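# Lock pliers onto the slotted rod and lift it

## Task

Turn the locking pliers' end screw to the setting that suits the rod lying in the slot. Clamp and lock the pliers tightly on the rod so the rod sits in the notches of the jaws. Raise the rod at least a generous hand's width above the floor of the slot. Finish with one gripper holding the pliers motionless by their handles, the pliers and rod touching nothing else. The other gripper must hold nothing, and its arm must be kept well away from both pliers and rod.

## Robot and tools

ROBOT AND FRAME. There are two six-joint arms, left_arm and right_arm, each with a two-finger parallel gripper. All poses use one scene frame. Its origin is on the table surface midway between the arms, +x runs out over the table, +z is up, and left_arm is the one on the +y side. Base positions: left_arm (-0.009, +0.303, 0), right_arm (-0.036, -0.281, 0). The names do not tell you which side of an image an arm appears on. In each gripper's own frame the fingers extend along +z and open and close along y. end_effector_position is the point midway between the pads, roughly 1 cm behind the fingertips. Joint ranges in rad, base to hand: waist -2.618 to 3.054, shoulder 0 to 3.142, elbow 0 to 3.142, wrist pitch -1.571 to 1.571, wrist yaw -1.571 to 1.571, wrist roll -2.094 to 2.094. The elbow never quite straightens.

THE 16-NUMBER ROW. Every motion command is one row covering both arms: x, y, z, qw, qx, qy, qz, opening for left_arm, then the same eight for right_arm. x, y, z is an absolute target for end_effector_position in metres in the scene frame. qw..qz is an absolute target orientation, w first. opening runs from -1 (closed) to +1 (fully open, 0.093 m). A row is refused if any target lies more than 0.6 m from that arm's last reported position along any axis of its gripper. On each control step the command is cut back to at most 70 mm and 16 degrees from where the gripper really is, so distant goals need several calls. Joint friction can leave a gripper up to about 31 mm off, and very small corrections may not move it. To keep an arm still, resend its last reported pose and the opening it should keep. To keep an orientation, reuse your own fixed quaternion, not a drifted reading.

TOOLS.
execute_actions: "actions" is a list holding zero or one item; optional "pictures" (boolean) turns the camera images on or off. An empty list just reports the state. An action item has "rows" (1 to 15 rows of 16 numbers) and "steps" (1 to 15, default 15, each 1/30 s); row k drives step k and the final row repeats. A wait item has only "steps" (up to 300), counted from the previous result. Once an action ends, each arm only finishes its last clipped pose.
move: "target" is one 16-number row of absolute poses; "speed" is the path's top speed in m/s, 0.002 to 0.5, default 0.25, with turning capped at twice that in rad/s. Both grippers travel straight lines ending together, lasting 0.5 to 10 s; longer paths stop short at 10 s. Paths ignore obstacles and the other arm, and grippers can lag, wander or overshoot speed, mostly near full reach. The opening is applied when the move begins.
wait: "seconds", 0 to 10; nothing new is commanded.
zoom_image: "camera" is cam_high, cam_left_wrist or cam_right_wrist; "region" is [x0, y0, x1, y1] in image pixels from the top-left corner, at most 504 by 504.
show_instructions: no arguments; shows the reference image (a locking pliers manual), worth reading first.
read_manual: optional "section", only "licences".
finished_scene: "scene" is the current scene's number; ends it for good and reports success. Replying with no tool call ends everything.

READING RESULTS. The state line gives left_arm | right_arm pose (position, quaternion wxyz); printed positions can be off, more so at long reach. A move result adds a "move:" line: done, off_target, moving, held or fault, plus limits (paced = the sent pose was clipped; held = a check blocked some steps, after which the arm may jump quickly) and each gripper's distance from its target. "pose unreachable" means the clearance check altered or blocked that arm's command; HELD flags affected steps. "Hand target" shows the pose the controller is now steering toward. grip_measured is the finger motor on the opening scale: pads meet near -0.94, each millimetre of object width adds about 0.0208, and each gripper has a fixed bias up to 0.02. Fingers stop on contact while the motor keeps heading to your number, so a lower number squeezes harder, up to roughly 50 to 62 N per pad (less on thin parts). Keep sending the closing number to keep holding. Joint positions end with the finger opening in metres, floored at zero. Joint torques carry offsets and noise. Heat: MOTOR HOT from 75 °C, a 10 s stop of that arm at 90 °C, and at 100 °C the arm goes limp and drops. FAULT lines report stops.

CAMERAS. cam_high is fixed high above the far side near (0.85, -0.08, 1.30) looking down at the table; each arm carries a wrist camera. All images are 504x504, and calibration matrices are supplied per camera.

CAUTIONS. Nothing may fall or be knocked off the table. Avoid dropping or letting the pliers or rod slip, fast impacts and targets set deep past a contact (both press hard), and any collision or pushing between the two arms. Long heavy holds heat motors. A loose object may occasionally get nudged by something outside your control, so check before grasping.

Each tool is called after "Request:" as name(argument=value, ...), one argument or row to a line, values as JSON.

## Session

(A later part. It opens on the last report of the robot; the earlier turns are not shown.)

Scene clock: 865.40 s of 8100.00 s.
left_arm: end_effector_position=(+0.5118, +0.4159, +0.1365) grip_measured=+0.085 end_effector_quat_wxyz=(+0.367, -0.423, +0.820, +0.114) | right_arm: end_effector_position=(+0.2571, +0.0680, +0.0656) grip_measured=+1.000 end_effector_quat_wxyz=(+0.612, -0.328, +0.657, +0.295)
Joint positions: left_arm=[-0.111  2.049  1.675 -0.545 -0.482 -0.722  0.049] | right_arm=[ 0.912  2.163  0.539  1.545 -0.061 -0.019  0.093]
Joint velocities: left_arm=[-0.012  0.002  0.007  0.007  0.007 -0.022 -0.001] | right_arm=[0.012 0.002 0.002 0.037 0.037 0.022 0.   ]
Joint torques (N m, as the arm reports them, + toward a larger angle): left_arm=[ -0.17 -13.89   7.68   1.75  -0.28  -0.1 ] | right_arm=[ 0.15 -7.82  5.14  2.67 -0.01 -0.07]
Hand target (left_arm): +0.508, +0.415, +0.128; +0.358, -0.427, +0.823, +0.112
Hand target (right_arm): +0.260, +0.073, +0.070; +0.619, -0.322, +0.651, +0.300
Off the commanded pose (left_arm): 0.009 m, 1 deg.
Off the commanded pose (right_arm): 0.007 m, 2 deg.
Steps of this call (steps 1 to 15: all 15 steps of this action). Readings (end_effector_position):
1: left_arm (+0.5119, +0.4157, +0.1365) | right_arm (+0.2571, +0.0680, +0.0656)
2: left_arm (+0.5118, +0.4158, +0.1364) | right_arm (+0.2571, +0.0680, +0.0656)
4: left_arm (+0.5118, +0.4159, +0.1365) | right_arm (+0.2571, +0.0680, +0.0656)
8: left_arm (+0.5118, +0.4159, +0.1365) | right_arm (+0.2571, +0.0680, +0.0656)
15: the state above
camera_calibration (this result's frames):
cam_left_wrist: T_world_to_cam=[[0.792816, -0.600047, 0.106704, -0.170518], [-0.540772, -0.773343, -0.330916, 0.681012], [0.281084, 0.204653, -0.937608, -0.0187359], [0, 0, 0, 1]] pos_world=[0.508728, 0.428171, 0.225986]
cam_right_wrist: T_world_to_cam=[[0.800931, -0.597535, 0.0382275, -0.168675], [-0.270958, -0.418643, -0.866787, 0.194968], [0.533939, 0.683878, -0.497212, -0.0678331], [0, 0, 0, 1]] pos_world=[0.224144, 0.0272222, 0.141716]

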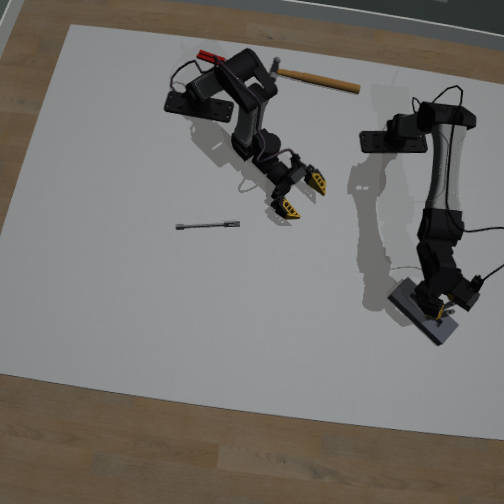

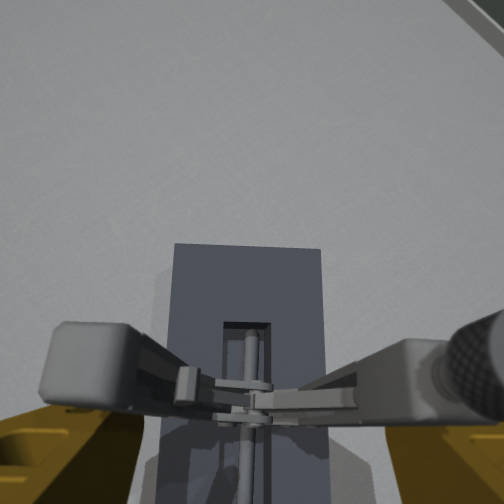

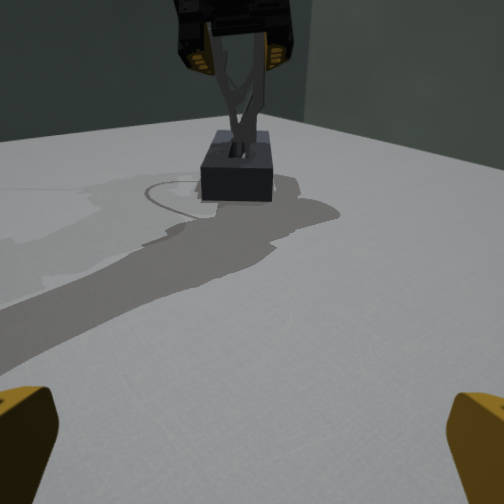

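Request:
execute_actions(
  actions=[
    {"rows":[[0.508,0.415,0.135,0.358,-0.427,0.822,0.112,0.36,0.26,0.073,0.07,0.620,-0.322,0.651,0.300,1]],"steps":10},
  ],
  pictures=false,
)

Request:
move(
  target=[0.506,0.414,0.21,0.358,-0.427,0.822,0.112,0.36,0.25,-0.08,0.15,0.250,-0.366,0.784,0.433,-0.3],
  speed=0.06,
)

Scene clock: 876.47 s of 8100.00 s.
left_arm: end_effector_position=(+0.5109, +0.4161, +0.1360) grip_measured=+0.361 end_effector_quat_wxyz=(+0.365, -0.424, +0.821, +0.115) | right_arm: end_effector_position=(+0.2571, +0.0680, +0.0656) grip_measured=+1.000 end_effector_quat_wxyz=(+0.612, -0.328, +0.657, +0.295)
Joint positions: left_arm=[-0.111  2.049  1.675 -0.549 -0.483 -0.724  0.063] | right_arm=[ 0.912  2.163  0.539  1.545 -0.061 -0.019  0.093]
Joint velocities: left_arm=[-0.002  0.002  0.002  0.007 -0.007 -0.007  0.   ] | right_arm=[ 0.002 -0.017 -0.007  0.037  0.095 -0.022  0.   ]
Joint torques (N m, as the arm reports them, + toward a larger angle): left_arm=[ -0.31 -14.39   9.67   1.52  -0.32  -0.06] | right_arm=[ 0.13 -7.84  5.14  2.66 -0.02 -0.07]
Hand target (left_arm): +0.508, +0.415, +0.135; +0.358, -0.427, +0.822, +0.112
Hand target (right_arm): +0.260, +0.073, +0.070; +0.619, -0.322, +0.651, +0.300
Off the commanded pose (left_arm): 0.003 m, 1 deg.
Off the commanded pose (right_arm): 0.007 m, 2 deg.
Steps of this call (steps 1 to 322: nothing new was sent; steps 323 to 332: all 10 steps of this action). Readings (end_effector_position):
323: left_arm (+0.5117, +0.4158, +0.1363) | right_arm (+0.2571, +0.0680, +0.0656)
324: left_arm (+0.5114, +0.4159, +0.1363) | right_arm (+0.2571, +0.0680, +0.0656)
326: left_arm (+0.5110, +0.4161, +0.1360) | right_arm (+0.2571, +0.0680, +0.0656)
330: left_arm (+0.5109, +0.4161, +0.1360) | right_arm (+0.2571, +0.0680, +0.0656)
332: the state above

Scene clock: 884.10 s of 8100.00 s.
left_arm: end_effector_position=(+0.4992, +0.4117, +0.1878) grip_measured=+0.362 end_effector_quat_wxyz=(+0.331, -0.420, +0.837, +0.117) | right_arm: end_effector_position=(+0.2472, -0.0781, +0.1484) grip_measured=-0.298 end_effector_quat_wxyz=(+0.249, -0.369, +0.783, +0.434)
Joint positions: left_arm=[-0.111  2.049  1.924 -0.873 -0.459 -0.727  0.063] | right_arm=[ 0.271  1.513  0.956 -0.554 -0.981 -0.422  0.031]
Joint velocities: left_arm=[-0.017  0.012 -0.012 -0.066  0.022  0.007 -0.001] | right_arm=[-0.032 -0.002  0.002 -0.066  0.022  0.037 -0.   ]
Joint torques (N m, as the arm reports them, + toward a larger angle): left_arm=[ -0.44 -15.24  12.59   1.75  -0.54  -0.05] | right_arm=[-0.87 -5.15  8.44  1.15 -0.55 -0.19]
Hand target (left_arm): +0.504, +0.414, +0.210; +0.358, -0.427, +0.823, +0.112
Hand target (right_arm): +0.251, -0.079, +0.150; +0.248, -0.368, +0.782, +0.437
Off the commanded pose (left_arm): 0.023 m, 4 deg.
Off the commanded pose (right_arm): 0.004 m, 0 deg.
MOTOR HOT: a motor of the left arm reached 75 °C. Now the hottest motor of the left arm, joint 2 (shoulder), reports 75 °C. The controller's stop level is 90 °C. To cool a motor, set the load down, stop pushing, or move to a pose that needs little force.
move: off_target (left_arm)
camera_calibration (this result's frames):
cam_left_wrist: T_world_to_cam=[[0.793711, -0.604998, 0.0632445, -0.158801], [-0.570173, -0.776166, -0.269201, 0.692188], [0.211954, 0.177608, -0.961005, 0.0838377], [0, 0, 0, 1]] pos_world=[0.50294, 0.426288, 0.276949]
cam_right_wrist: T_world_to_cam=[[0.810079, -0.328171, -0.485876, -0.154664], [-0.552122, -0.705842, -0.443788, 0.187162], [-0.197313, 0.627767, -0.752978, 0.292886], [0, 0, 0, 1]] pos_world=[0.286417, -0.102513, 0.22845]

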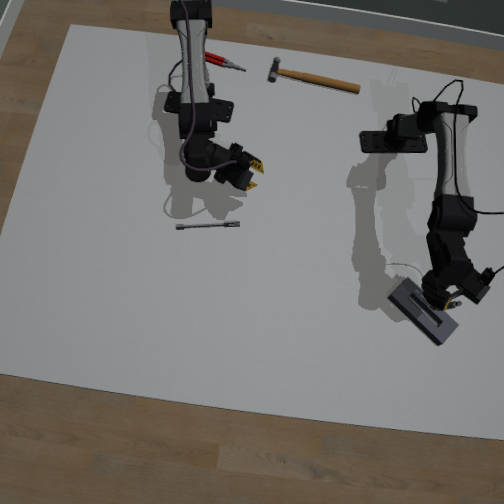

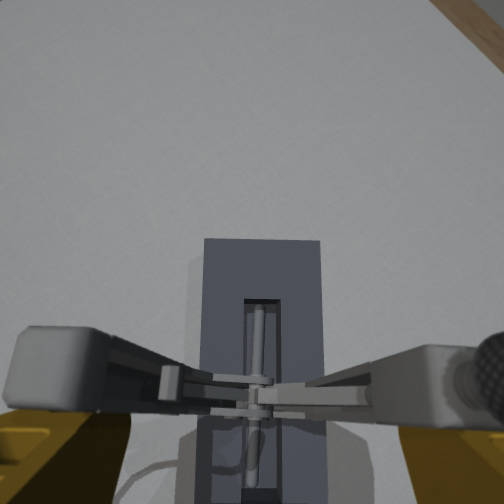

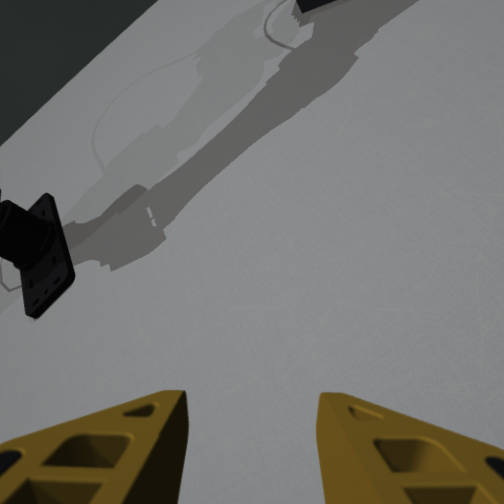

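Request:
move(
  target=[0.38,0.25,0.23,0.40,0.024,0.916,-0.011,0.34,0.25,-0.08,0.15,0.250,-0.366,0.784,0.433,-0.3],
  speed=0.2,
)

Request:
move(
  target=[0.32,0.18,0.19,0.27,0.40,0.865,-0.127,0.34,0.25,-0.08,0.15,0.250,-0.366,0.784,0.433,-0.3],
  speed=0.2,
)

Request:
move(
  target=[0.285,0.15,0.135,0.146,0.720,0.660,-0.159,0.34,0.25,-0.08,0.15,0.250,-0.366,0.784,0.433,-0.3],
  speed=0.2,
)

Scene clock: 892.67 s of 8100.00 s.
left_arm: end_effector_position=(+0.3810, +0.2513, +0.2260) grip_measured=+0.346 end_effector_quat_wxyz=(+0.387, +0.015, +0.922, -0.008) | right_arm: end_effector_position=(+0.2467, -0.0782, +0.1482) grip_measured=-0.298 end_effector_quat_wxyz=(+0.248, -0.369, +0.783, +0.434)
Joint positions: left_arm=[-0.351  1.38   1.231 -0.631 -0.097 -0.101  0.062] | right_arm=[ 0.271  1.513  0.956 -0.557 -0.981 -0.424  0.031]
Joint velocities: left_arm=[ 0.007  0.002 -0.012  0.037  0.066  0.022  0.   ] | right_arm=[-0.007  0.007 -0.007 -0.081  0.066 -0.022 -0.002]
Joint torques (N m, as the arm reports them, + toward a larger angle): left_arm=[-0.9  -9.04  7.88  2.46 -0.1   0.13] | right_arm=[-0.86 -6.24  7.87  1.21 -0.49 -0.17]
Hand target (left_arm): +0.381, +0.248, +0.231; +0.403, +0.023, +0.915, -0.013
Hand target (right_arm): +0.250, -0.080, +0.150; +0.250, -0.366, +0.785, +0.433
Off the commanded pose (left_arm): 0.004 m, 2 deg.
Off the commanded pose (right_arm): 0.004 m, 0 deg.
MOTOR HOT: still on. Now the hottest motor of the left arm, joint 2 (shoulder), reports 76 °C; the controller's stop level is 90 °C.
move: done
camera_calibration (this result's frames):
cam_left_wrist: T_world_to_cam=[[-0.0127504, -0.999833, -0.0130615, 0.259338], [-0.936817, 0.0165116, -0.349431, 0.469183], [0.349589, 0.00778083, -0.936871, 0.158829], [0, 0, 0, 1]] pos_world=[0.387321, 0.250312, 0.316137]
cam_right_wrist: T_world_to_cam=[[0.809964, -0.32763, -0.486433, -0.154289], [-0.551763, -0.706823, -0.442673, 0.186416], [-0.198789, 0.626945, -0.753275, 0.29303], [0, 0, 0, 1]] pos_world=[0.286076, -0.1025, 0.228202]

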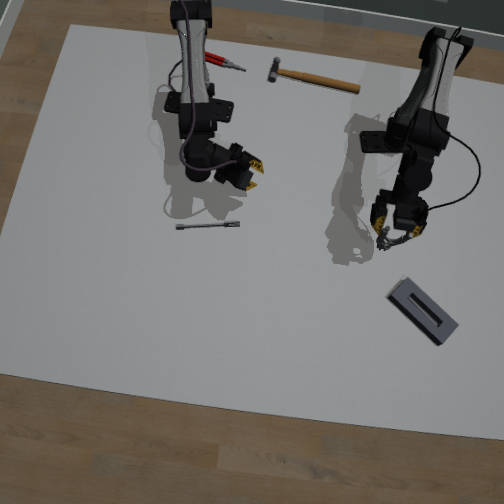

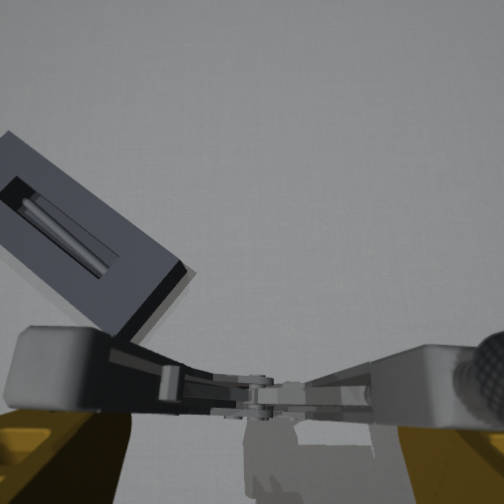

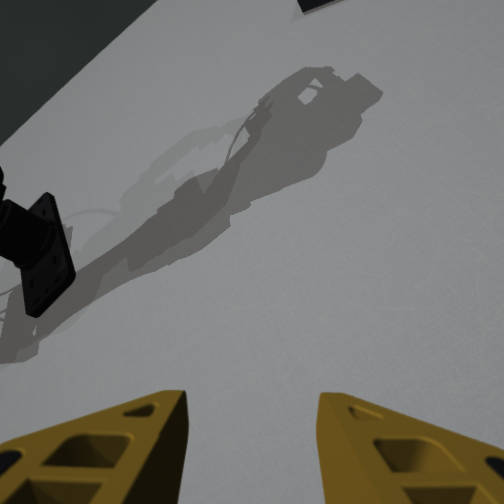

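Scene clock: 895.30 s of 8100.00 s.
left_arm: end_effector_position=(+0.3164, +0.1863, +0.1797) grip_measured=+0.346 end_effector_quat_wxyz=(+0.262, +0.390, +0.874, -0.123) | right_arm: end_effector_position=(+0.2467, -0.0782, +0.1482) grip_measured=-0.298 end_effector_quat_wxyz=(+0.248, -0.369, +0.783, +0.434)
Joint positions: left_arm=[-0.351  1.428  1.231 -0.898  0.357  0.577  0.062] | right_arm=[ 0.271  1.513  0.956 -0.557 -0.981 -0.424  0.031]
Joint velocities: left_arm=[ 0.007 -0.022 -0.012  0.022 -0.051  0.037  0.001] | right_arm=[-0.012 -0.022 -0.022 -0.051  0.051  0.022 -0.002]
Joint torques (N m, as the arm reports them, + toward a larger angle): left_arm=[-0.98 -5.97 12.18  1.53  0.35  0.12] | right_arm=[-0.85 -6.2   7.87  1.21 -0.51 -0.17]
Hand target (left_arm): +0.322, +0.179, +0.188; +0.274, +0.401, +0.865, -0.128
Hand target (right_arm): +0.250, -0.080, +0.150; +0.250, -0.366, +0.785, +0.433
Off the commanded pose (left_arm): 0.013 m, 2 deg.
Off the commanded pose (right_arm): 0.004 m, 0 deg.
MOTOR HOT: still on. Now the hottest motor of the left arm, joint 2 (shoulder), reports 74 °C; the controller's stop level is 90 °C.
move: off_target (left_arm)
camera_calibration (this result's frames):
cam_left_wrist: T_world_to_cam=[[-0.734186, -0.678876, -0.00991664, 0.360776], [-0.670495, 0.727264, -0.14671, 0.140483], [0.10681, -0.101064, -0.98913, 0.245019], [0, 0, 0, 1]] pos_world=[0.332899, 0.167516, 0.266544]
cam_right_wrist: T_world_to_cam=[[0.809964, -0.32763, -0.486433, -0.154289], [-0.551763, -0.706823, -0.442673, 0.186416], [-0.198789, 0.626945, -0.753275, 0.29303], [0, 0, 0, 1]] pos_world=[0.286076, -0.1025, 0.228202]

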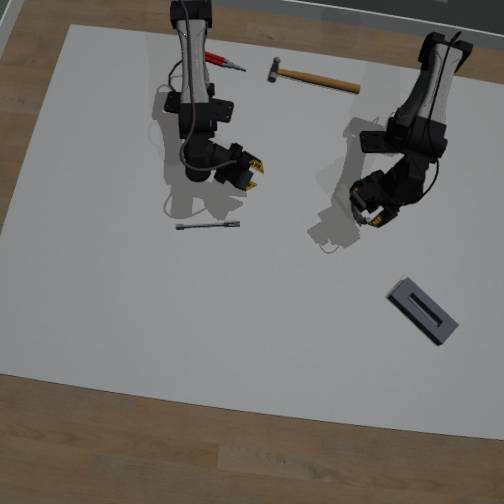

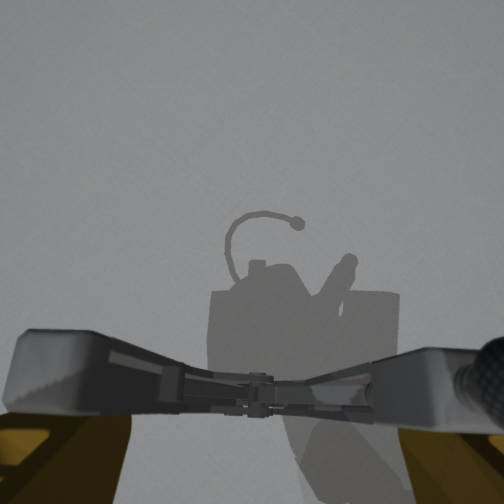

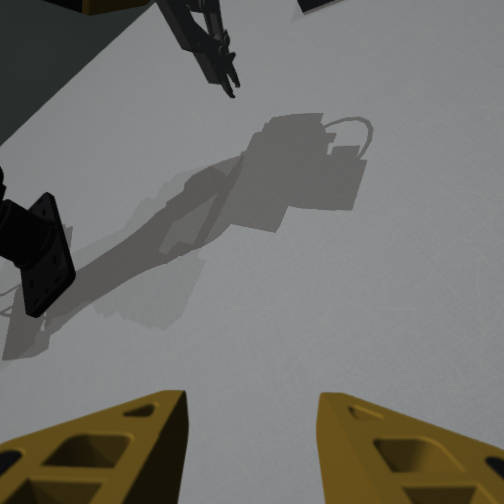

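Scene clock: 897.87 s of 8100.00 s.
left_arm: end_effector_position=(+0.2833, +0.1542, +0.1273) grip_measured=+0.346 end_effector_quat_wxyz=(+0.144, +0.713, +0.667, -0.159) | right_arm: end_effector_position=(+0.2467, -0.0782, +0.1482) grip_measured=-0.298 end_effector_quat_wxyz=(+0.248, -0.369, +0.783, +0.434)
Joint positions: left_arm=[-0.435  1.689  1.363 -1.165  0.426  1.361  0.062] | right_arm=[ 0.271  1.513  0.956 -0.557 -0.981 -0.424  0.031]
Joint velocities: left_arm=[-0.007 -0.007  0.002 -0.066 -0.037  0.037  0.001] | right_arm=[-0.002 -0.007  0.002  0.022  0.081 -0.022  0.001]
Joint torques (N m, as the arm reports them, + toward a larger angle): left_arm=[-0.85 -7.94 11.3   0.35  0.35  0.15] | right_arm=[-0.91 -6.21  7.83  1.21 -0.5  -0.15]
Hand target (left_arm): +0.286, +0.149, +0.133; +0.149, +0.719, +0.659, -0.162
Hand target (right_arm): +0.250, -0.080, +0.150; +0.250, -0.366, +0.785, +0.433
Off the commanded pose (left_arm): 0.009 m, 1 deg.
Off the commanded pose (right_arm): 0.004 m, 0 deg.
MOTOR HOT: still on. Now the hottest motor of the left arm, joint 2 (shoulder), reports 73 °C; the controller's stop level is 90 °C.
move: done
camera_calibration (this result's frames):
cam_left_wrist: T_world_to_cam=[[-0.998429, 0.0538714, -0.0154003, 0.276736], [0.0537757, 0.998532, 0.00655844, -0.132555], [0.015731, 0.00571997, -0.99986, 0.204229], [0, 0, 0, 1]] pos_world=[0.280217, 0.116284, 0.209331]
cam_right_wrist: T_world_to_cam=[[0.809964, -0.32763, -0.486433, -0.154289], [-0.551763, -0.706823, -0.442673, 0.186416], [-0.198789, 0.626945, -0.753275, 0.29303], [0, 0, 0, 1]] pos_world=[0.286076, -0.1025, 0.228202]

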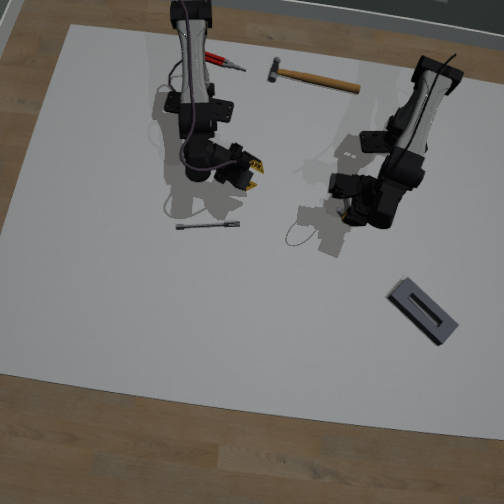

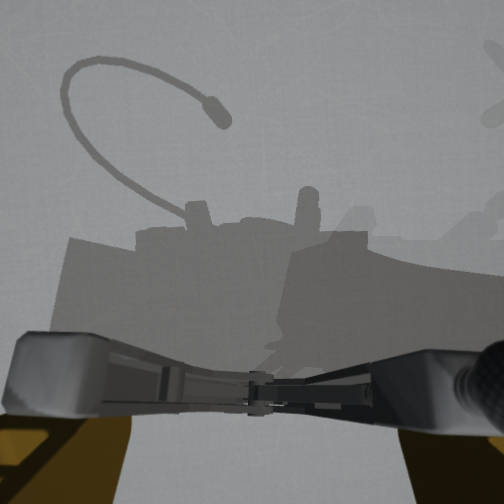

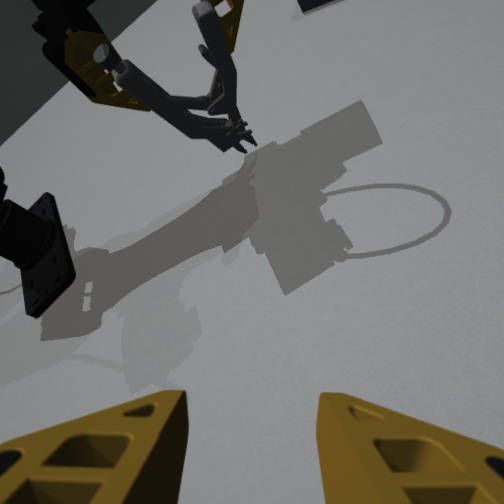

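Request:
move(
  target=[0.285,0.118,0.098,0.146,0.720,0.660,-0.159,0.36,0.25,-0.08,0.15,0.250,-0.366,0.784,0.433,-0.3],
  speed=0.03,
)

Request:
move(
  target=[0.285,0.088,0.064,0.312,0.654,0.599,-0.340,0.36,0.25,-0.08,0.15,0.250,-0.366,0.784,0.433,-0.3],
  speed=0.06,
)

Scene clock: 903.50 s of 8100.00 s.
left_arm: end_effector_position=(+0.2899, +0.1197, +0.1092) grip_measured=+0.361 end_effector_quat_wxyz=(+0.156, +0.721, +0.658, -0.152) | right_arm: end_effector_position=(+0.2467, -0.0782, +0.1482) grip_measured=-0.298 end_effector_quat_wxyz=(+0.248, -0.369, +0.783, +0.434)
Joint positions: left_arm=[-0.533  1.727  1.33  -1.025  0.415  1.275  0.063] | right_arm=[ 0.271  1.513  0.956 -0.557 -0.981 -0.424  0.031]
Joint velocities: left_arm=[ 0.002  0.007 -0.007 -0.11   0.066 -0.051  0.001] | right_arm=[ 0.002 -0.017 -0.012  0.007  0.037 -0.007 -0.   ]
Joint torques (N m, as the arm reports them, + toward a larger angle): left_arm=[-0.91 -8.08  6.16  0.84  0.31 -0.03] | right_arm=[-0.88 -6.2   7.83  1.21 -0.5  -0.17]
Hand target (left_arm): +0.286, +0.117, +0.099; +0.147, +0.719, +0.660, -0.160
Hand target (right_arm): +0.250, -0.080, +0.150; +0.250, -0.366, +0.785, +0.433
Off the commanded pose (left_arm): 0.012 m, 1 deg.
Off the commanded pose (right_arm): 0.004 m, 0 deg.
MOTOR HOT: cleared. Now the hottest motor of the left arm, joint 2 (shoulder), reports 71 °C.
move: off_target (left_arm)
camera_calibration (this result's frames):
cam_left_wrist: T_world_to_cam=[[-0.996206, 0.0721232, -0.0487041, 0.28573], [0.0721931, 0.997391, 0.000325569, -0.102874], [0.0486005, -0.00319177, -0.998813, 0.177641], [0, 0, 0, 1]] pos_world=[0.28344, 0.0825648, 0.19138]
cam_right_wrist: T_world_to_cam=[[0.809964, -0.32763, -0.486433, -0.154289], [-0.551763, -0.706823, -0.442673, 0.186416], [-0.198789, 0.626945, -0.753275, 0.29303], [0, 0, 0, 1]] pos_world=[0.286076, -0.1025, 0.228202]

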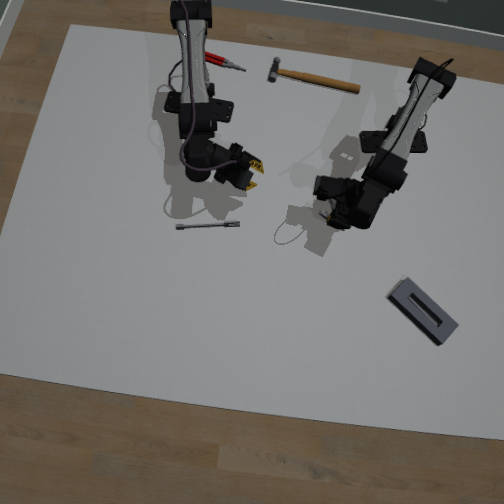

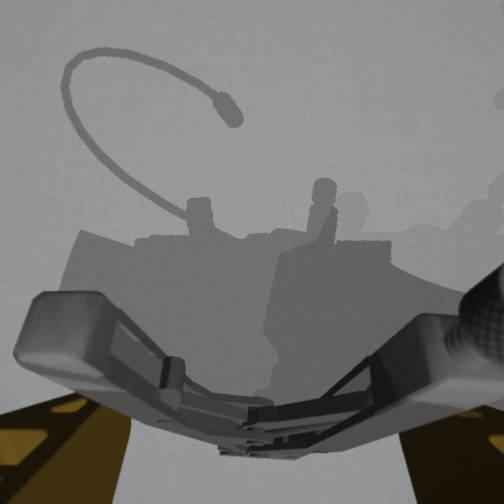

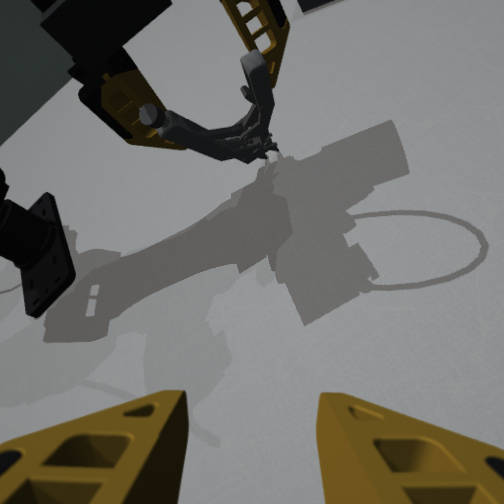

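Scene clock: 908.23 s of 8100.00 s.
left_arm: end_effector_position=(+0.2892, +0.0872, +0.0703) grip_measured=+0.362 end_effector_quat_wxyz=(+0.315, +0.665, +0.596, -0.322) | right_arm: end_effector_position=(+0.2467, -0.0782, +0.1482) grip_measured=-0.298 end_effector_quat_wxyz=(+0.248, -0.369, +0.783, +0.434)
Joint positions: left_arm=[-0.435  1.806  1.033 -0.544  0.91   1.296  0.063] | right_arm=[ 0.271  1.513  0.956 -0.557 -0.981 -0.424  0.031]
Joint velocities: left_arm=[ 0.002 -0.007 -0.007  0.037 -0.037  0.007 -0.001] | right_arm=[ 0.007  0.007 -0.002 -0.007 -0.037 -0.007  0.   ]
Joint torques (N m, as the arm reports them, + toward a larger angle): left_arm=[ 0.42 -8.43  5.29  0.99  0.78 -0.02] | right_arm=[-0.89 -6.19  7.84  1.21 -0.5  -0.17]
Hand target (left_arm): +0.285, +0.089, +0.064; +0.313, +0.655, +0.600, -0.337
Hand target (right_arm): +0.250, -0.080, +0.150; +0.250, -0.366, +0.785, +0.433
Off the commanded pose (left_arm): 0.008 m, 2 deg.
Off the commanded pose (right_arm): 0.004 m, 0 deg.
move: done
camera_calibration (this result's frames):
cam_left_wrist: T_world_to_cam=[[-0.996554, 0.0674983, -0.0482126, 0.285909], [0.0823238, 0.876032, -0.475174, -0.0293086], [0.0101623, -0.477506, -0.87857, 0.182708], [0, 0, 0, 1]] pos_world=[0.28548, 0.0936208, 0.160379]
cam_right_wrist: T_world_to_cam=[[0.809964, -0.32763, -0.486433, -0.154289], [-0.551763, -0.706823, -0.442673, 0.186416], [-0.198789, 0.626945, -0.753275, 0.29303], [0, 0, 0, 1]] pos_world=[0.286076, -0.1025, 0.228202]

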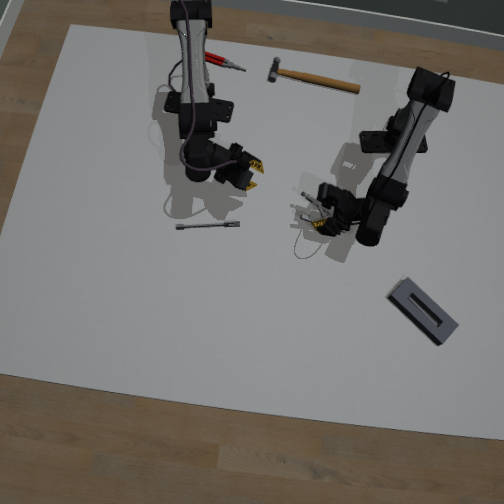

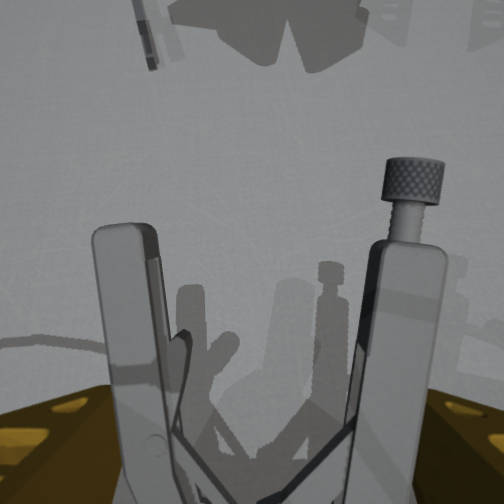

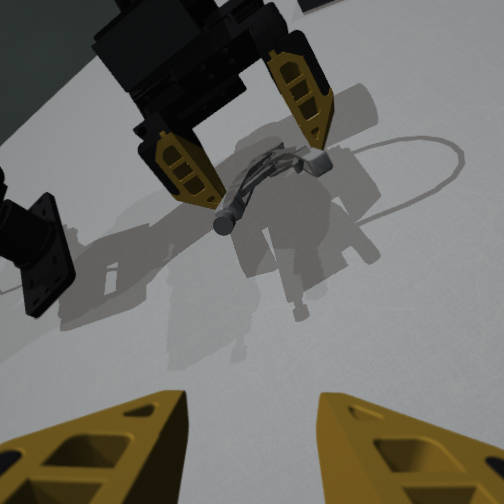

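Request:
move(
  target=[0.285,0.088,0.064,0.312,0.654,0.599,-0.340,0.30,0.230,0.007,0.114,-0.1252,0.3722,0.7810,0.4841,-0.3],
  speed=0.3,
)

Scene clock: 922.03 s of 8100.00 s.
left_arm: end_effector_position=(+0.2893, +0.0865, +0.0711) grip_measured=+0.306 end_effector_quat_wxyz=(+0.317, +0.664, +0.595, -0.324) | right_arm: end_effector_position=(+0.2310, +0.0048, +0.1166) grip_measured=-0.299 end_effector_quat_wxyz=(-0.122, +0.371, +0.783, +0.484)
Joint positions: left_arm=[-0.435  1.806  1.033 -0.541  0.915  1.296  0.06 ] | right_arm=[ 0.602  1.513  0.743  0.055 -0.697  1.754  0.031]
Joint velocities: left_arm=[ 0.012  0.002  0.002 -0.007 -0.066 -0.022  0.001] | right_arm=[-0.007  0.022  0.002 -0.007 -0.022  0.037 -0.   ]
Joint torques (N m, as the arm reports them, + toward a larger angle): left_arm=[ 0.3  -7.86  5.83  0.94  0.74  0.  ] | right_arm=[ 0.37 -6.41  6.06  2.21 -0.26 -0.14]
Hand target (left_arm): +0.285, +0.088, +0.064; +0.312, +0.654, +0.599, -0.340
Hand target (right_arm): +0.229, +0.006, +0.114; -0.123, +0.373, +0.782, +0.484
Off the commanded pose (left_arm): 0.008 m, 2 deg.
Off the commanded pose (right_arm): 0.004 m, 0 deg.
move: done
camera_calibration (this result's frames):
cam_left_wrist: T_world_to_cam=[[-0.996382, 0.0685562, -0.0502297, 0.286184], [0.0842803, 0.873161, -0.48009, -0.0283575], [0.0109454, -0.482587, -0.87578, 0.183149], [0, 0, 0, 1]] pos_world=[0.285534, 0.0935262, 0.161159]
cam_right_wrist: T_world_to_cam=[[-0.679136, -0.255714, -0.68803, 0.237491], [-0.71978, 0.0483099, 0.69252, 0.12525], [-0.143848, 0.965545, -0.216867, 0.137229], [0, 0, 0, 1]] pos_world=[0.271181, -0.0778223, 0.106423]

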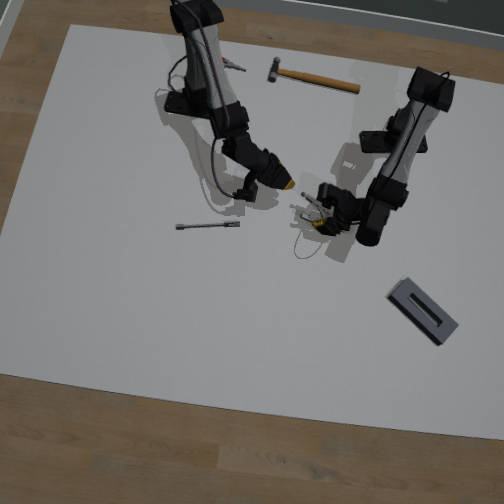

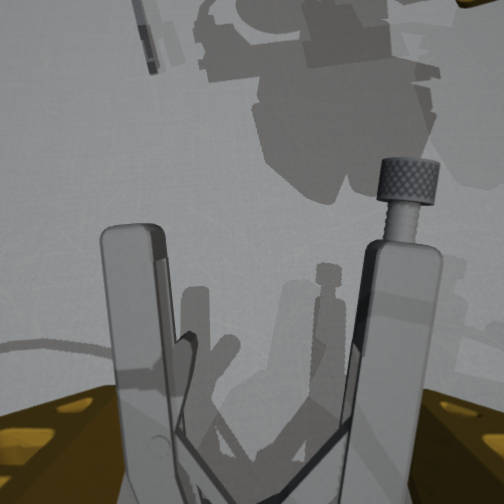

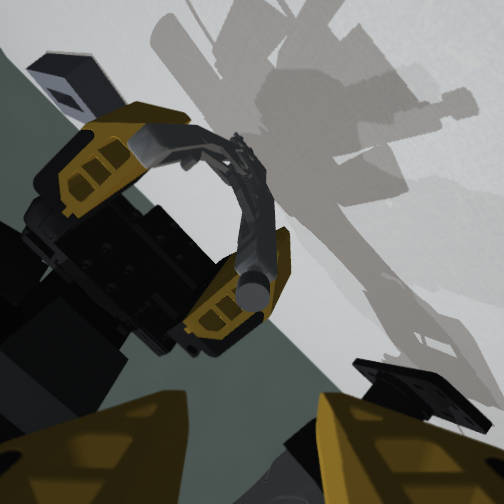

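Request:
move(
  target=[0.285,0.088,0.064,0.312,0.654,0.599,-0.340,0.30,0.240,0.052,0.086,-0.1252,0.3722,0.7810,0.4841,-0.3],
  speed=0.05,
)

Scene clock: 927.17 s of 8100.00 s.
left_arm: end_effector_position=(+0.2944, +0.0946, +0.0651) grip_measured=+0.306 end_effector_quat_wxyz=(+0.311, +0.662, +0.607, -0.311) | right_arm: end_effector_position=(+0.2327, +0.0383, +0.0762) grip_measured=-0.299 end_effector_quat_wxyz=(-0.130, +0.387, +0.786, +0.465)
Joint positions: left_arm=[-0.418  1.813  1.033 -0.541  0.885  1.296  0.06 ] | right_arm=[ 0.7    1.69   0.757  0.221 -0.612  1.842  0.031]
Joint velocities: left_arm=[ 0.002 -0.012 -0.012 -0.066 -0.007  0.051 -0.   ] | right_arm=[-0.022 -0.007 -0.002  0.051 -0.081  0.007 -0.001]
Joint torques (N m, as the arm reports them, + toward a larger angle): left_arm=[-0.98 -8.66  5.89  0.91  1.08  0.01] | right_arm=[ 1.32 -6.12  8.6   2.5  -0.21 -0.11]
Hand target (left_arm): +0.285, +0.088, +0.064; +0.312, +0.654, +0.600, -0.340
Hand target (right_arm): +0.238, +0.051, +0.086; -0.125, +0.373, +0.782, +0.484
Off the commanded pose (left_arm): 0.012 m, 4 deg.
Off the commanded pose (right_arm): 0.018 m, 3 deg.
move: off_target (left_arm, right_arm)
camera_calibration (this result's frames):
cam_left_wrist: T_world_to_cam=[[-0.997762, 0.0454799, -0.0490087, 0.292896], [0.0628114, 0.888803, -0.453966, -0.0355333], [0.0229127, -0.456028, -0.88967, 0.176553], [0, 0, 0, 1]] pos_world=[0.290428, 0.0987743, 0.155298]
cam_right_wrist: T_world_to_cam=[[-0.709807, -0.267694, -0.651548, 0.22423], [-0.689964, 0.0779432, 0.719635, 0.142745], [-0.141858, 0.960346, -0.240024, 0.097841], [0, 0, 0, 1]] pos_world=[0.271528, -0.0450623, 0.0668561]

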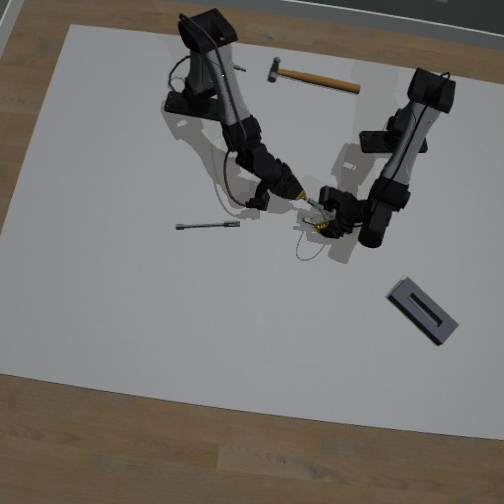

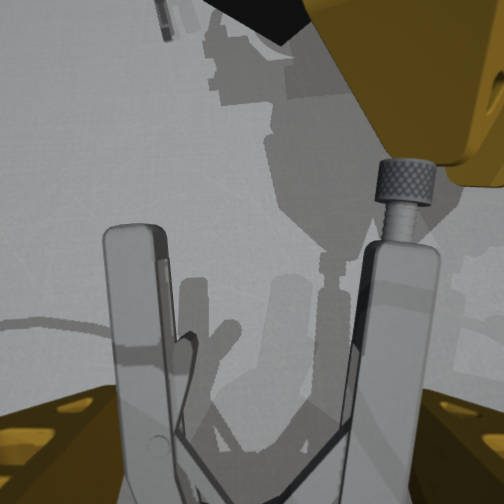

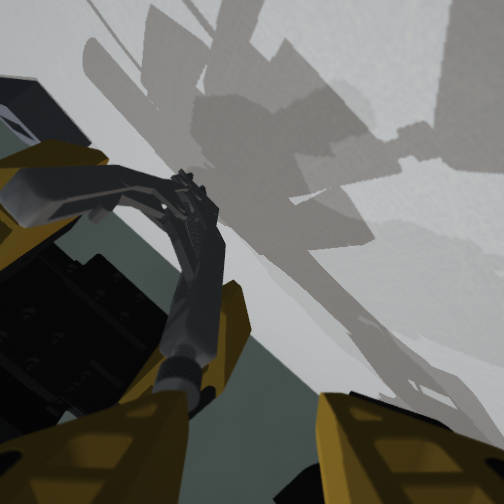

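Request:
move(
  target=[0.285,0.088,0.064,0.312,0.654,0.599,-0.340,0.30,0.240,0.022,0.115,-0.1252,0.3722,0.7810,0.4841,0.0],
  speed=0.05,
)

Scene clock: 931.87 s of 8100.00 s.
left_arm: end_effector_position=(+0.2929, +0.0919, +0.0688) grip_measured=+0.306 end_effector_quat_wxyz=(+0.317, +0.658, +0.602, -0.322) | right_arm: end_effector_position=(+0.2372, +0.0220, +0.1017) grip_measured=-0.001 end_effector_quat_wxyz=(-0.130, +0.382, +0.783, +0.474)
Joint positions: left_arm=[-0.417  1.813  1.033 -0.541  0.914  1.296  0.06 ] | right_arm=[ 0.642  1.605  0.776  0.111 -0.665  1.799  0.045]
Joint velocities: left_arm=[-0.017 -0.012 -0.012  0.007 -0.022  0.051  0.001] | right_arm=[-0.012 -0.017 -0.012 -0.051 -0.066 -0.051  0.   ]
Joint torques (N m, as the arm reports them, + toward a larger angle): left_arm=[-0.94 -8.61  5.77  0.96  0.78 -0.01] | right_arm=[-0.83 -9.4   8.41  1.82 -0.32 -0.25]
Hand target (left_arm): +0.285, +0.088, +0.064; +0.312, +0.654, +0.599, -0.340
Hand target (right_arm): +0.241, +0.023, +0.115; -0.125, +0.373, +0.781, +0.485
Off the commanded pose (left_arm): 0.010 m, 2 deg.
Off the commanded pose (right_arm): 0.014 m, 2 deg.
move: off_target (right_arm)
camera_calibration (this result's frames):
cam_left_wrist: T_world_to_cam=[[-0.997746, 0.0509822, -0.0436329, 0.290758], [0.0656673, 0.875647, -0.478466, -0.0293769], [0.0138138, -0.480253, -0.877021, 0.182718], [0, 0, 0, 1]] pos_world=[0.289507, 0.0986514, 0.158879]
cam_right_wrist: T_world_to_cam=[[-0.700922, -0.258706, -0.664665, 0.238667], [-0.69869, 0.0617936, 0.712751, 0.13194], [-0.143321, 0.963978, -0.224068, 0.118934], [0, 0, 0, 1]] pos_world=[0.276518, -0.061058, 0.091243]

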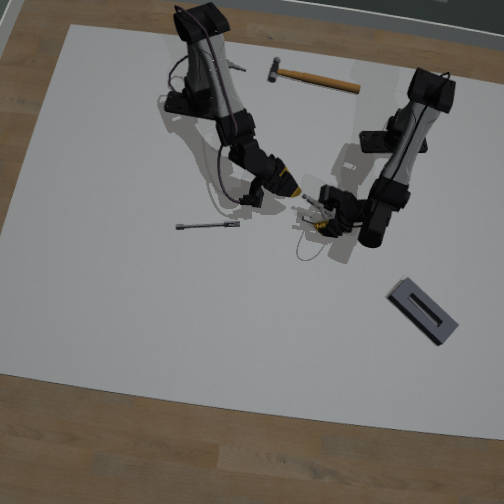

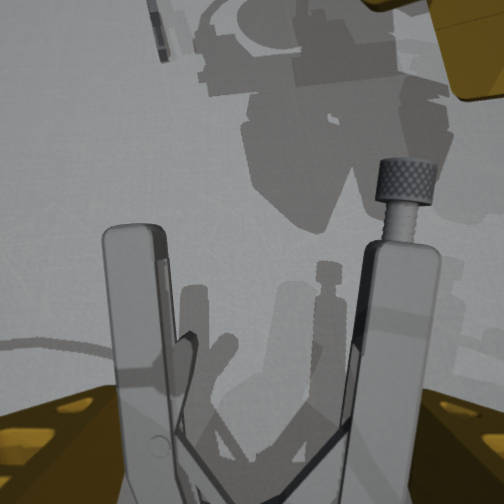

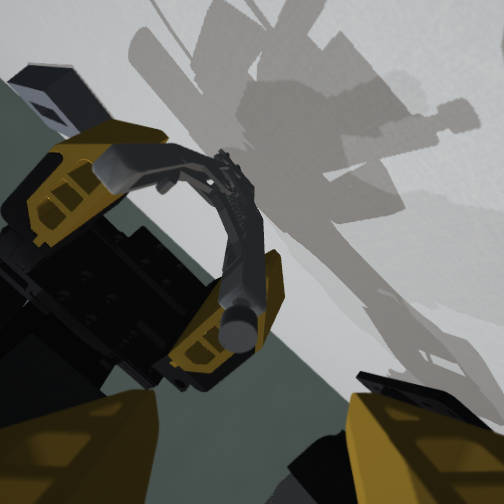

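Request:
move(
  target=[0.285,0.088,0.064,0.312,0.654,0.599,-0.340,0.30,0.249,0.052,0.098,-0.1252,0.3722,0.7810,0.4841,0.0],
  speed=0.04,
)

Scene clock: 937.97 s of 8100.00 s.
left_arm: end_effector_position=(+0.2928, +0.0918, +0.0690) grip_measured=+0.306 end_effector_quat_wxyz=(+0.317, +0.658, +0.602, -0.323) | right_arm: end_effector_position=(+0.2422, +0.0449, +0.0923) grip_measured=-0.001 end_effector_quat_wxyz=(-0.131, +0.377, +0.785, +0.474)
Joint positions: left_arm=[-0.417  1.813  1.033 -0.541  0.915  1.296  0.06 ] | right_arm=[ 0.693  1.692  0.821  0.177 -0.632  1.83   0.045]
Joint velocities: left_arm=[ 0.002  0.002 -0.007 -0.066  0.007 -0.051  0.   ] | right_arm=[-0.002  0.007 -0.012 -0.007  0.066  0.022  0.   ]
Joint torques (N m, as the arm reports them, + toward a larger angle): left_arm=[-0.74 -8.68  5.84  0.92  0.81 -0.03] | right_arm=[ 0.31 -6.77  8.3   2.21 -0.15  0.  ]
Hand target (left_arm): +0.285, +0.088, +0.064; +0.312, +0.654, +0.599, -0.340
Hand target (right_arm): +0.248, +0.052, +0.098; -0.125, +0.372, +0.782, +0.485
Off the commanded pose (left_arm): 0.010 m, 2 deg.
Off the commanded pose (right_arm): 0.011 m, 1 deg.
move: off_target (right_arm)
camera_calibration (this result's frames):
cam_left_wrist: T_world_to_cam=[[-0.997743, 0.0512174, -0.0434241, 0.290668], [0.0657881, 0.875113, -0.479427, -0.0291299], [0.013446, -0.481201, -0.876507, 0.182958], [0, 0, 0, 1]] pos_world=[0.289468, 0.0986442, 0.15902]
cam_right_wrist: T_world_to_cam=[[-0.695348, -0.265602, -0.667792, 0.241115], [-0.702447, 0.05484, 0.709621, 0.14214], [-0.151855, 0.962522, -0.224704, 0.0976032], [0, 0, 0, 1]] pos_world=[0.282326, -0.0376996, 0.082081]

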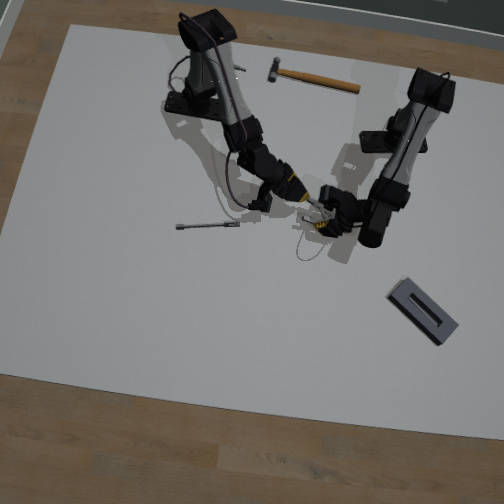

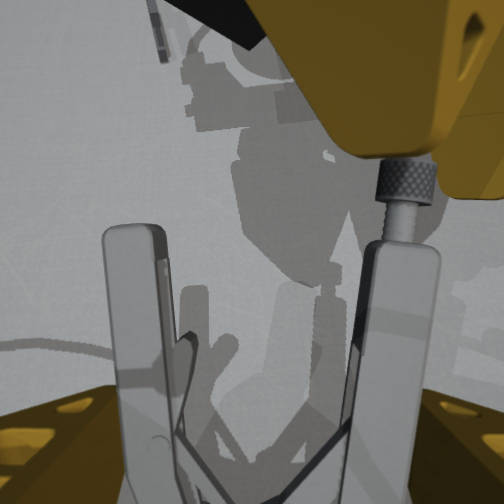

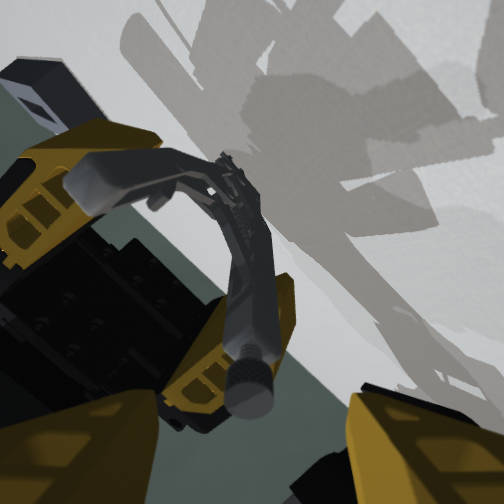

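Centered; advance ~13 mm more.

Request:
move(
  target=[0.285,0.088,0.064,0.312,0.654,0.599,-0.340,0.30,0.251,0.063,0.092,-0.1252,0.3722,0.7810,0.4841,0.0],
  speed=0.03,
)

Scene clock: 941.50 s of 8100.00 s.
left_arm: end_effector_position=(+0.2928, +0.0918, +0.0690) grip_measured=+0.306 end_effector_quat_wxyz=(+0.317, +0.658, +0.602, -0.323) | right_arm: end_effector_position=(+0.2453, +0.0560, +0.0873) grip_measured=-0.001 end_effector_quat_wxyz=(-0.130, +0.377, +0.785, +0.475)
Joint positions: left_arm=[-0.417  1.813  1.033 -0.541  0.915  1.296  0.06 ] | right_arm=[ 0.715  1.736  0.843  0.211 -0.614  1.847  0.045]
Joint velocities: left_arm=[0.002 0.002 0.007 0.095 0.022 0.007 0.   ] | right_arm=[ 0.007 -0.002 -0.017  0.022 -0.095 -0.007  0.   ]
Joint torques (N m, as the arm reports them, + toward a larger angle): left_arm=[-0.88 -8.53  5.98  0.93  0.8  -0.01] | right_arm=[ 0.36 -7.11  8.29  2.23 -0.2  -0.16]
Hand target (left_arm): +0.285, +0.088, +0.064; +0.312, +0.654, +0.599, -0.340
Hand target (right_arm): +0.251, +0.063, +0.092; -0.125, +0.372, +0.782, +0.485
Off the commanded pose (left_arm): 0.010 m, 2 deg.
Off the commanded pose (right_arm): 0.010 m, 1 deg.
move: done
camera_calibration (this result's frames):
cam_left_wrist: T_world_to_cam=[[-0.997743, 0.0512174, -0.0434241, 0.290668], [0.0657881, 0.875113, -0.479427, -0.0291299], [0.013446, -0.481201, -0.876507, 0.182958], [0, 0, 0, 1]] pos_world=[0.289468, 0.0986442, 0.15902]
cam_right_wrist: T_world_to_cam=[[-0.694084, -0.264193, -0.669664, 0.242615], [-0.703986, 0.054618, 0.70811, 0.147744], [-0.150502, 0.962922, -0.223898, 0.085909], [0, 0, 0, 1]] pos_world=[0.285334, -0.026696, 0.0770868]

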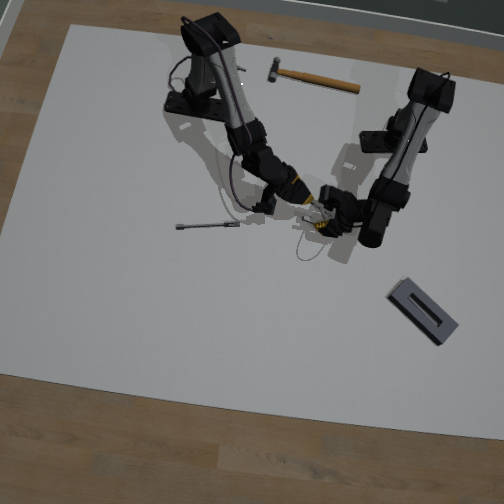

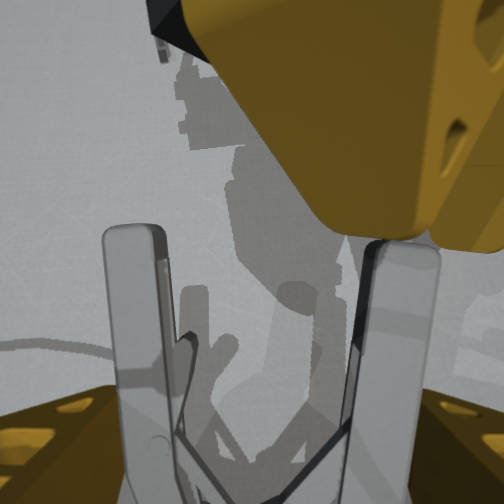

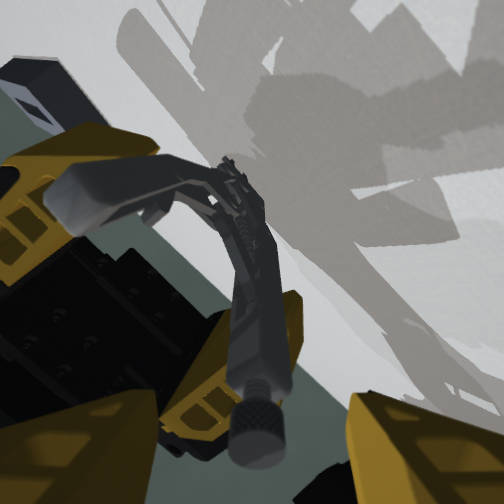

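Request:
execute_actions(
  actions=[
    {"rows":[[0.285,0.088,0.064,0.312,0.654,0.599,-0.340,0.30,0.248,0.058,0.090,-0.1252,0.3722,0.7810,0.4841,-0.82]],"steps":15},
  ],
)

Scene clock: 943.77 s of 8100.00 s.
left_arm: end_effector_position=(+0.2932, +0.0917, +0.0691) grip_measured=+0.306 end_effector_quat_wxyz=(+0.318, +0.658, +0.601, -0.322) | right_arm: end_effector_position=(+0.2454, +0.0560, +0.0872) grip_measured=-0.809 end_effector_quat_wxyz=(-0.130, +0.377, +0.784, +0.475)
Joint positions: left_arm=[-0.417  1.813  1.033 -0.538  0.915  1.296  0.06 ] | right_arm=[ 0.715  1.736  0.842  0.213 -0.614  1.848  0.006]
Joint velocities: left_arm=[ 0.007  0.012 -0.012 -0.051  0.007  0.007 -0.001] | right_arm=[-0.002  0.012 -0.007  0.051  0.007 -0.007 -0.001]
Joint torques (N m, as the arm reports them, + toward a larger angle): left_arm=[-0.82 -8.49  5.71  0.88  0.77  0.01] | right_arm=[-0.2  -8.2   6.74  2.34 -0.24 -0.14]
Hand target (left_arm): +0.285, +0.088, +0.064; +0.312, +0.654, +0.599, -0.340
Hand target (right_arm): +0.248, +0.058, +0.090; -0.125, +0.373, +0.782, +0.484
Off the commanded pose (left_arm): 0.010 m, 2 deg.
Off the commanded pose (right_arm): 0.004 m, 1 deg.
Steps of this call (steps 1 to 53: nothing new was sent; steps 54 to 68: all 15 steps of this action). Readings (end_effector_position):
54: left_arm (+0.2928, +0.0918, +0.0690) | right_arm (+0.2455, +0.0560, +0.0874)
55: left_arm (+0.2928, +0.0918, +0.0690) | right_arm (+0.2456, +0.0561, +0.0876)
57: left_arm (+0.2932, +0.0918, +0.0689) | right_arm (+0.2454, +0.0560, +0.0873)
61: left_arm (+0.2932, +0.0917, +0.0691) | right_arm (+0.2454, +0.0560, +0.0872)
68: the state above
camera_calibration (this result's frames):
cam_left_wrist: T_world_to_cam=[[-0.997653, 0.050965, -0.0457363, 0.291278], [0.0666874, 0.87483, -0.479818, -0.0292182], [0.0155575, -0.481742, -0.876175, 0.18241], [0, 0, 0, 1]] pos_world=[0.289705, 0.0985903, 0.159125]
cam_right_wrist: T_world_to_cam=[[-0.69399, -0.263298, -0.670114, 0.242613], [-0.70424, 0.0546627, 0.707854, 0.147963], [-0.149746, 0.963165, -0.22336, 0.085641], [0, 0, 0, 1]] pos_world=[0.285397, -0.026695, 0.0769709]

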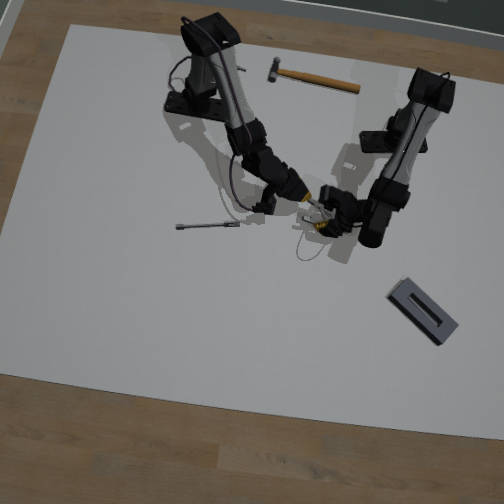

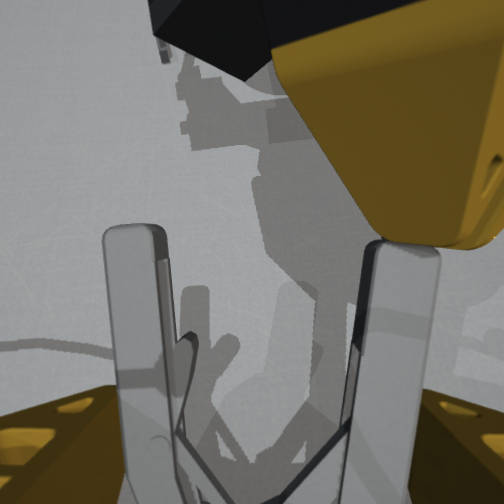

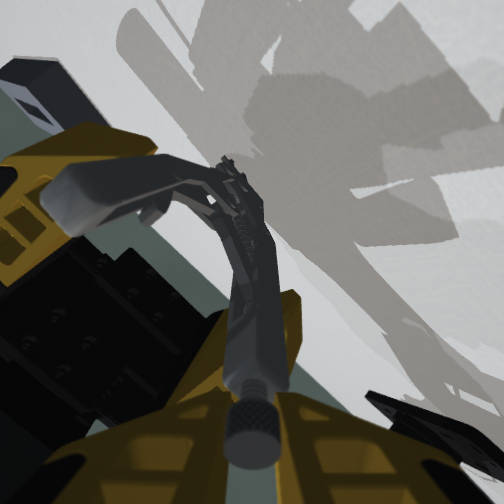

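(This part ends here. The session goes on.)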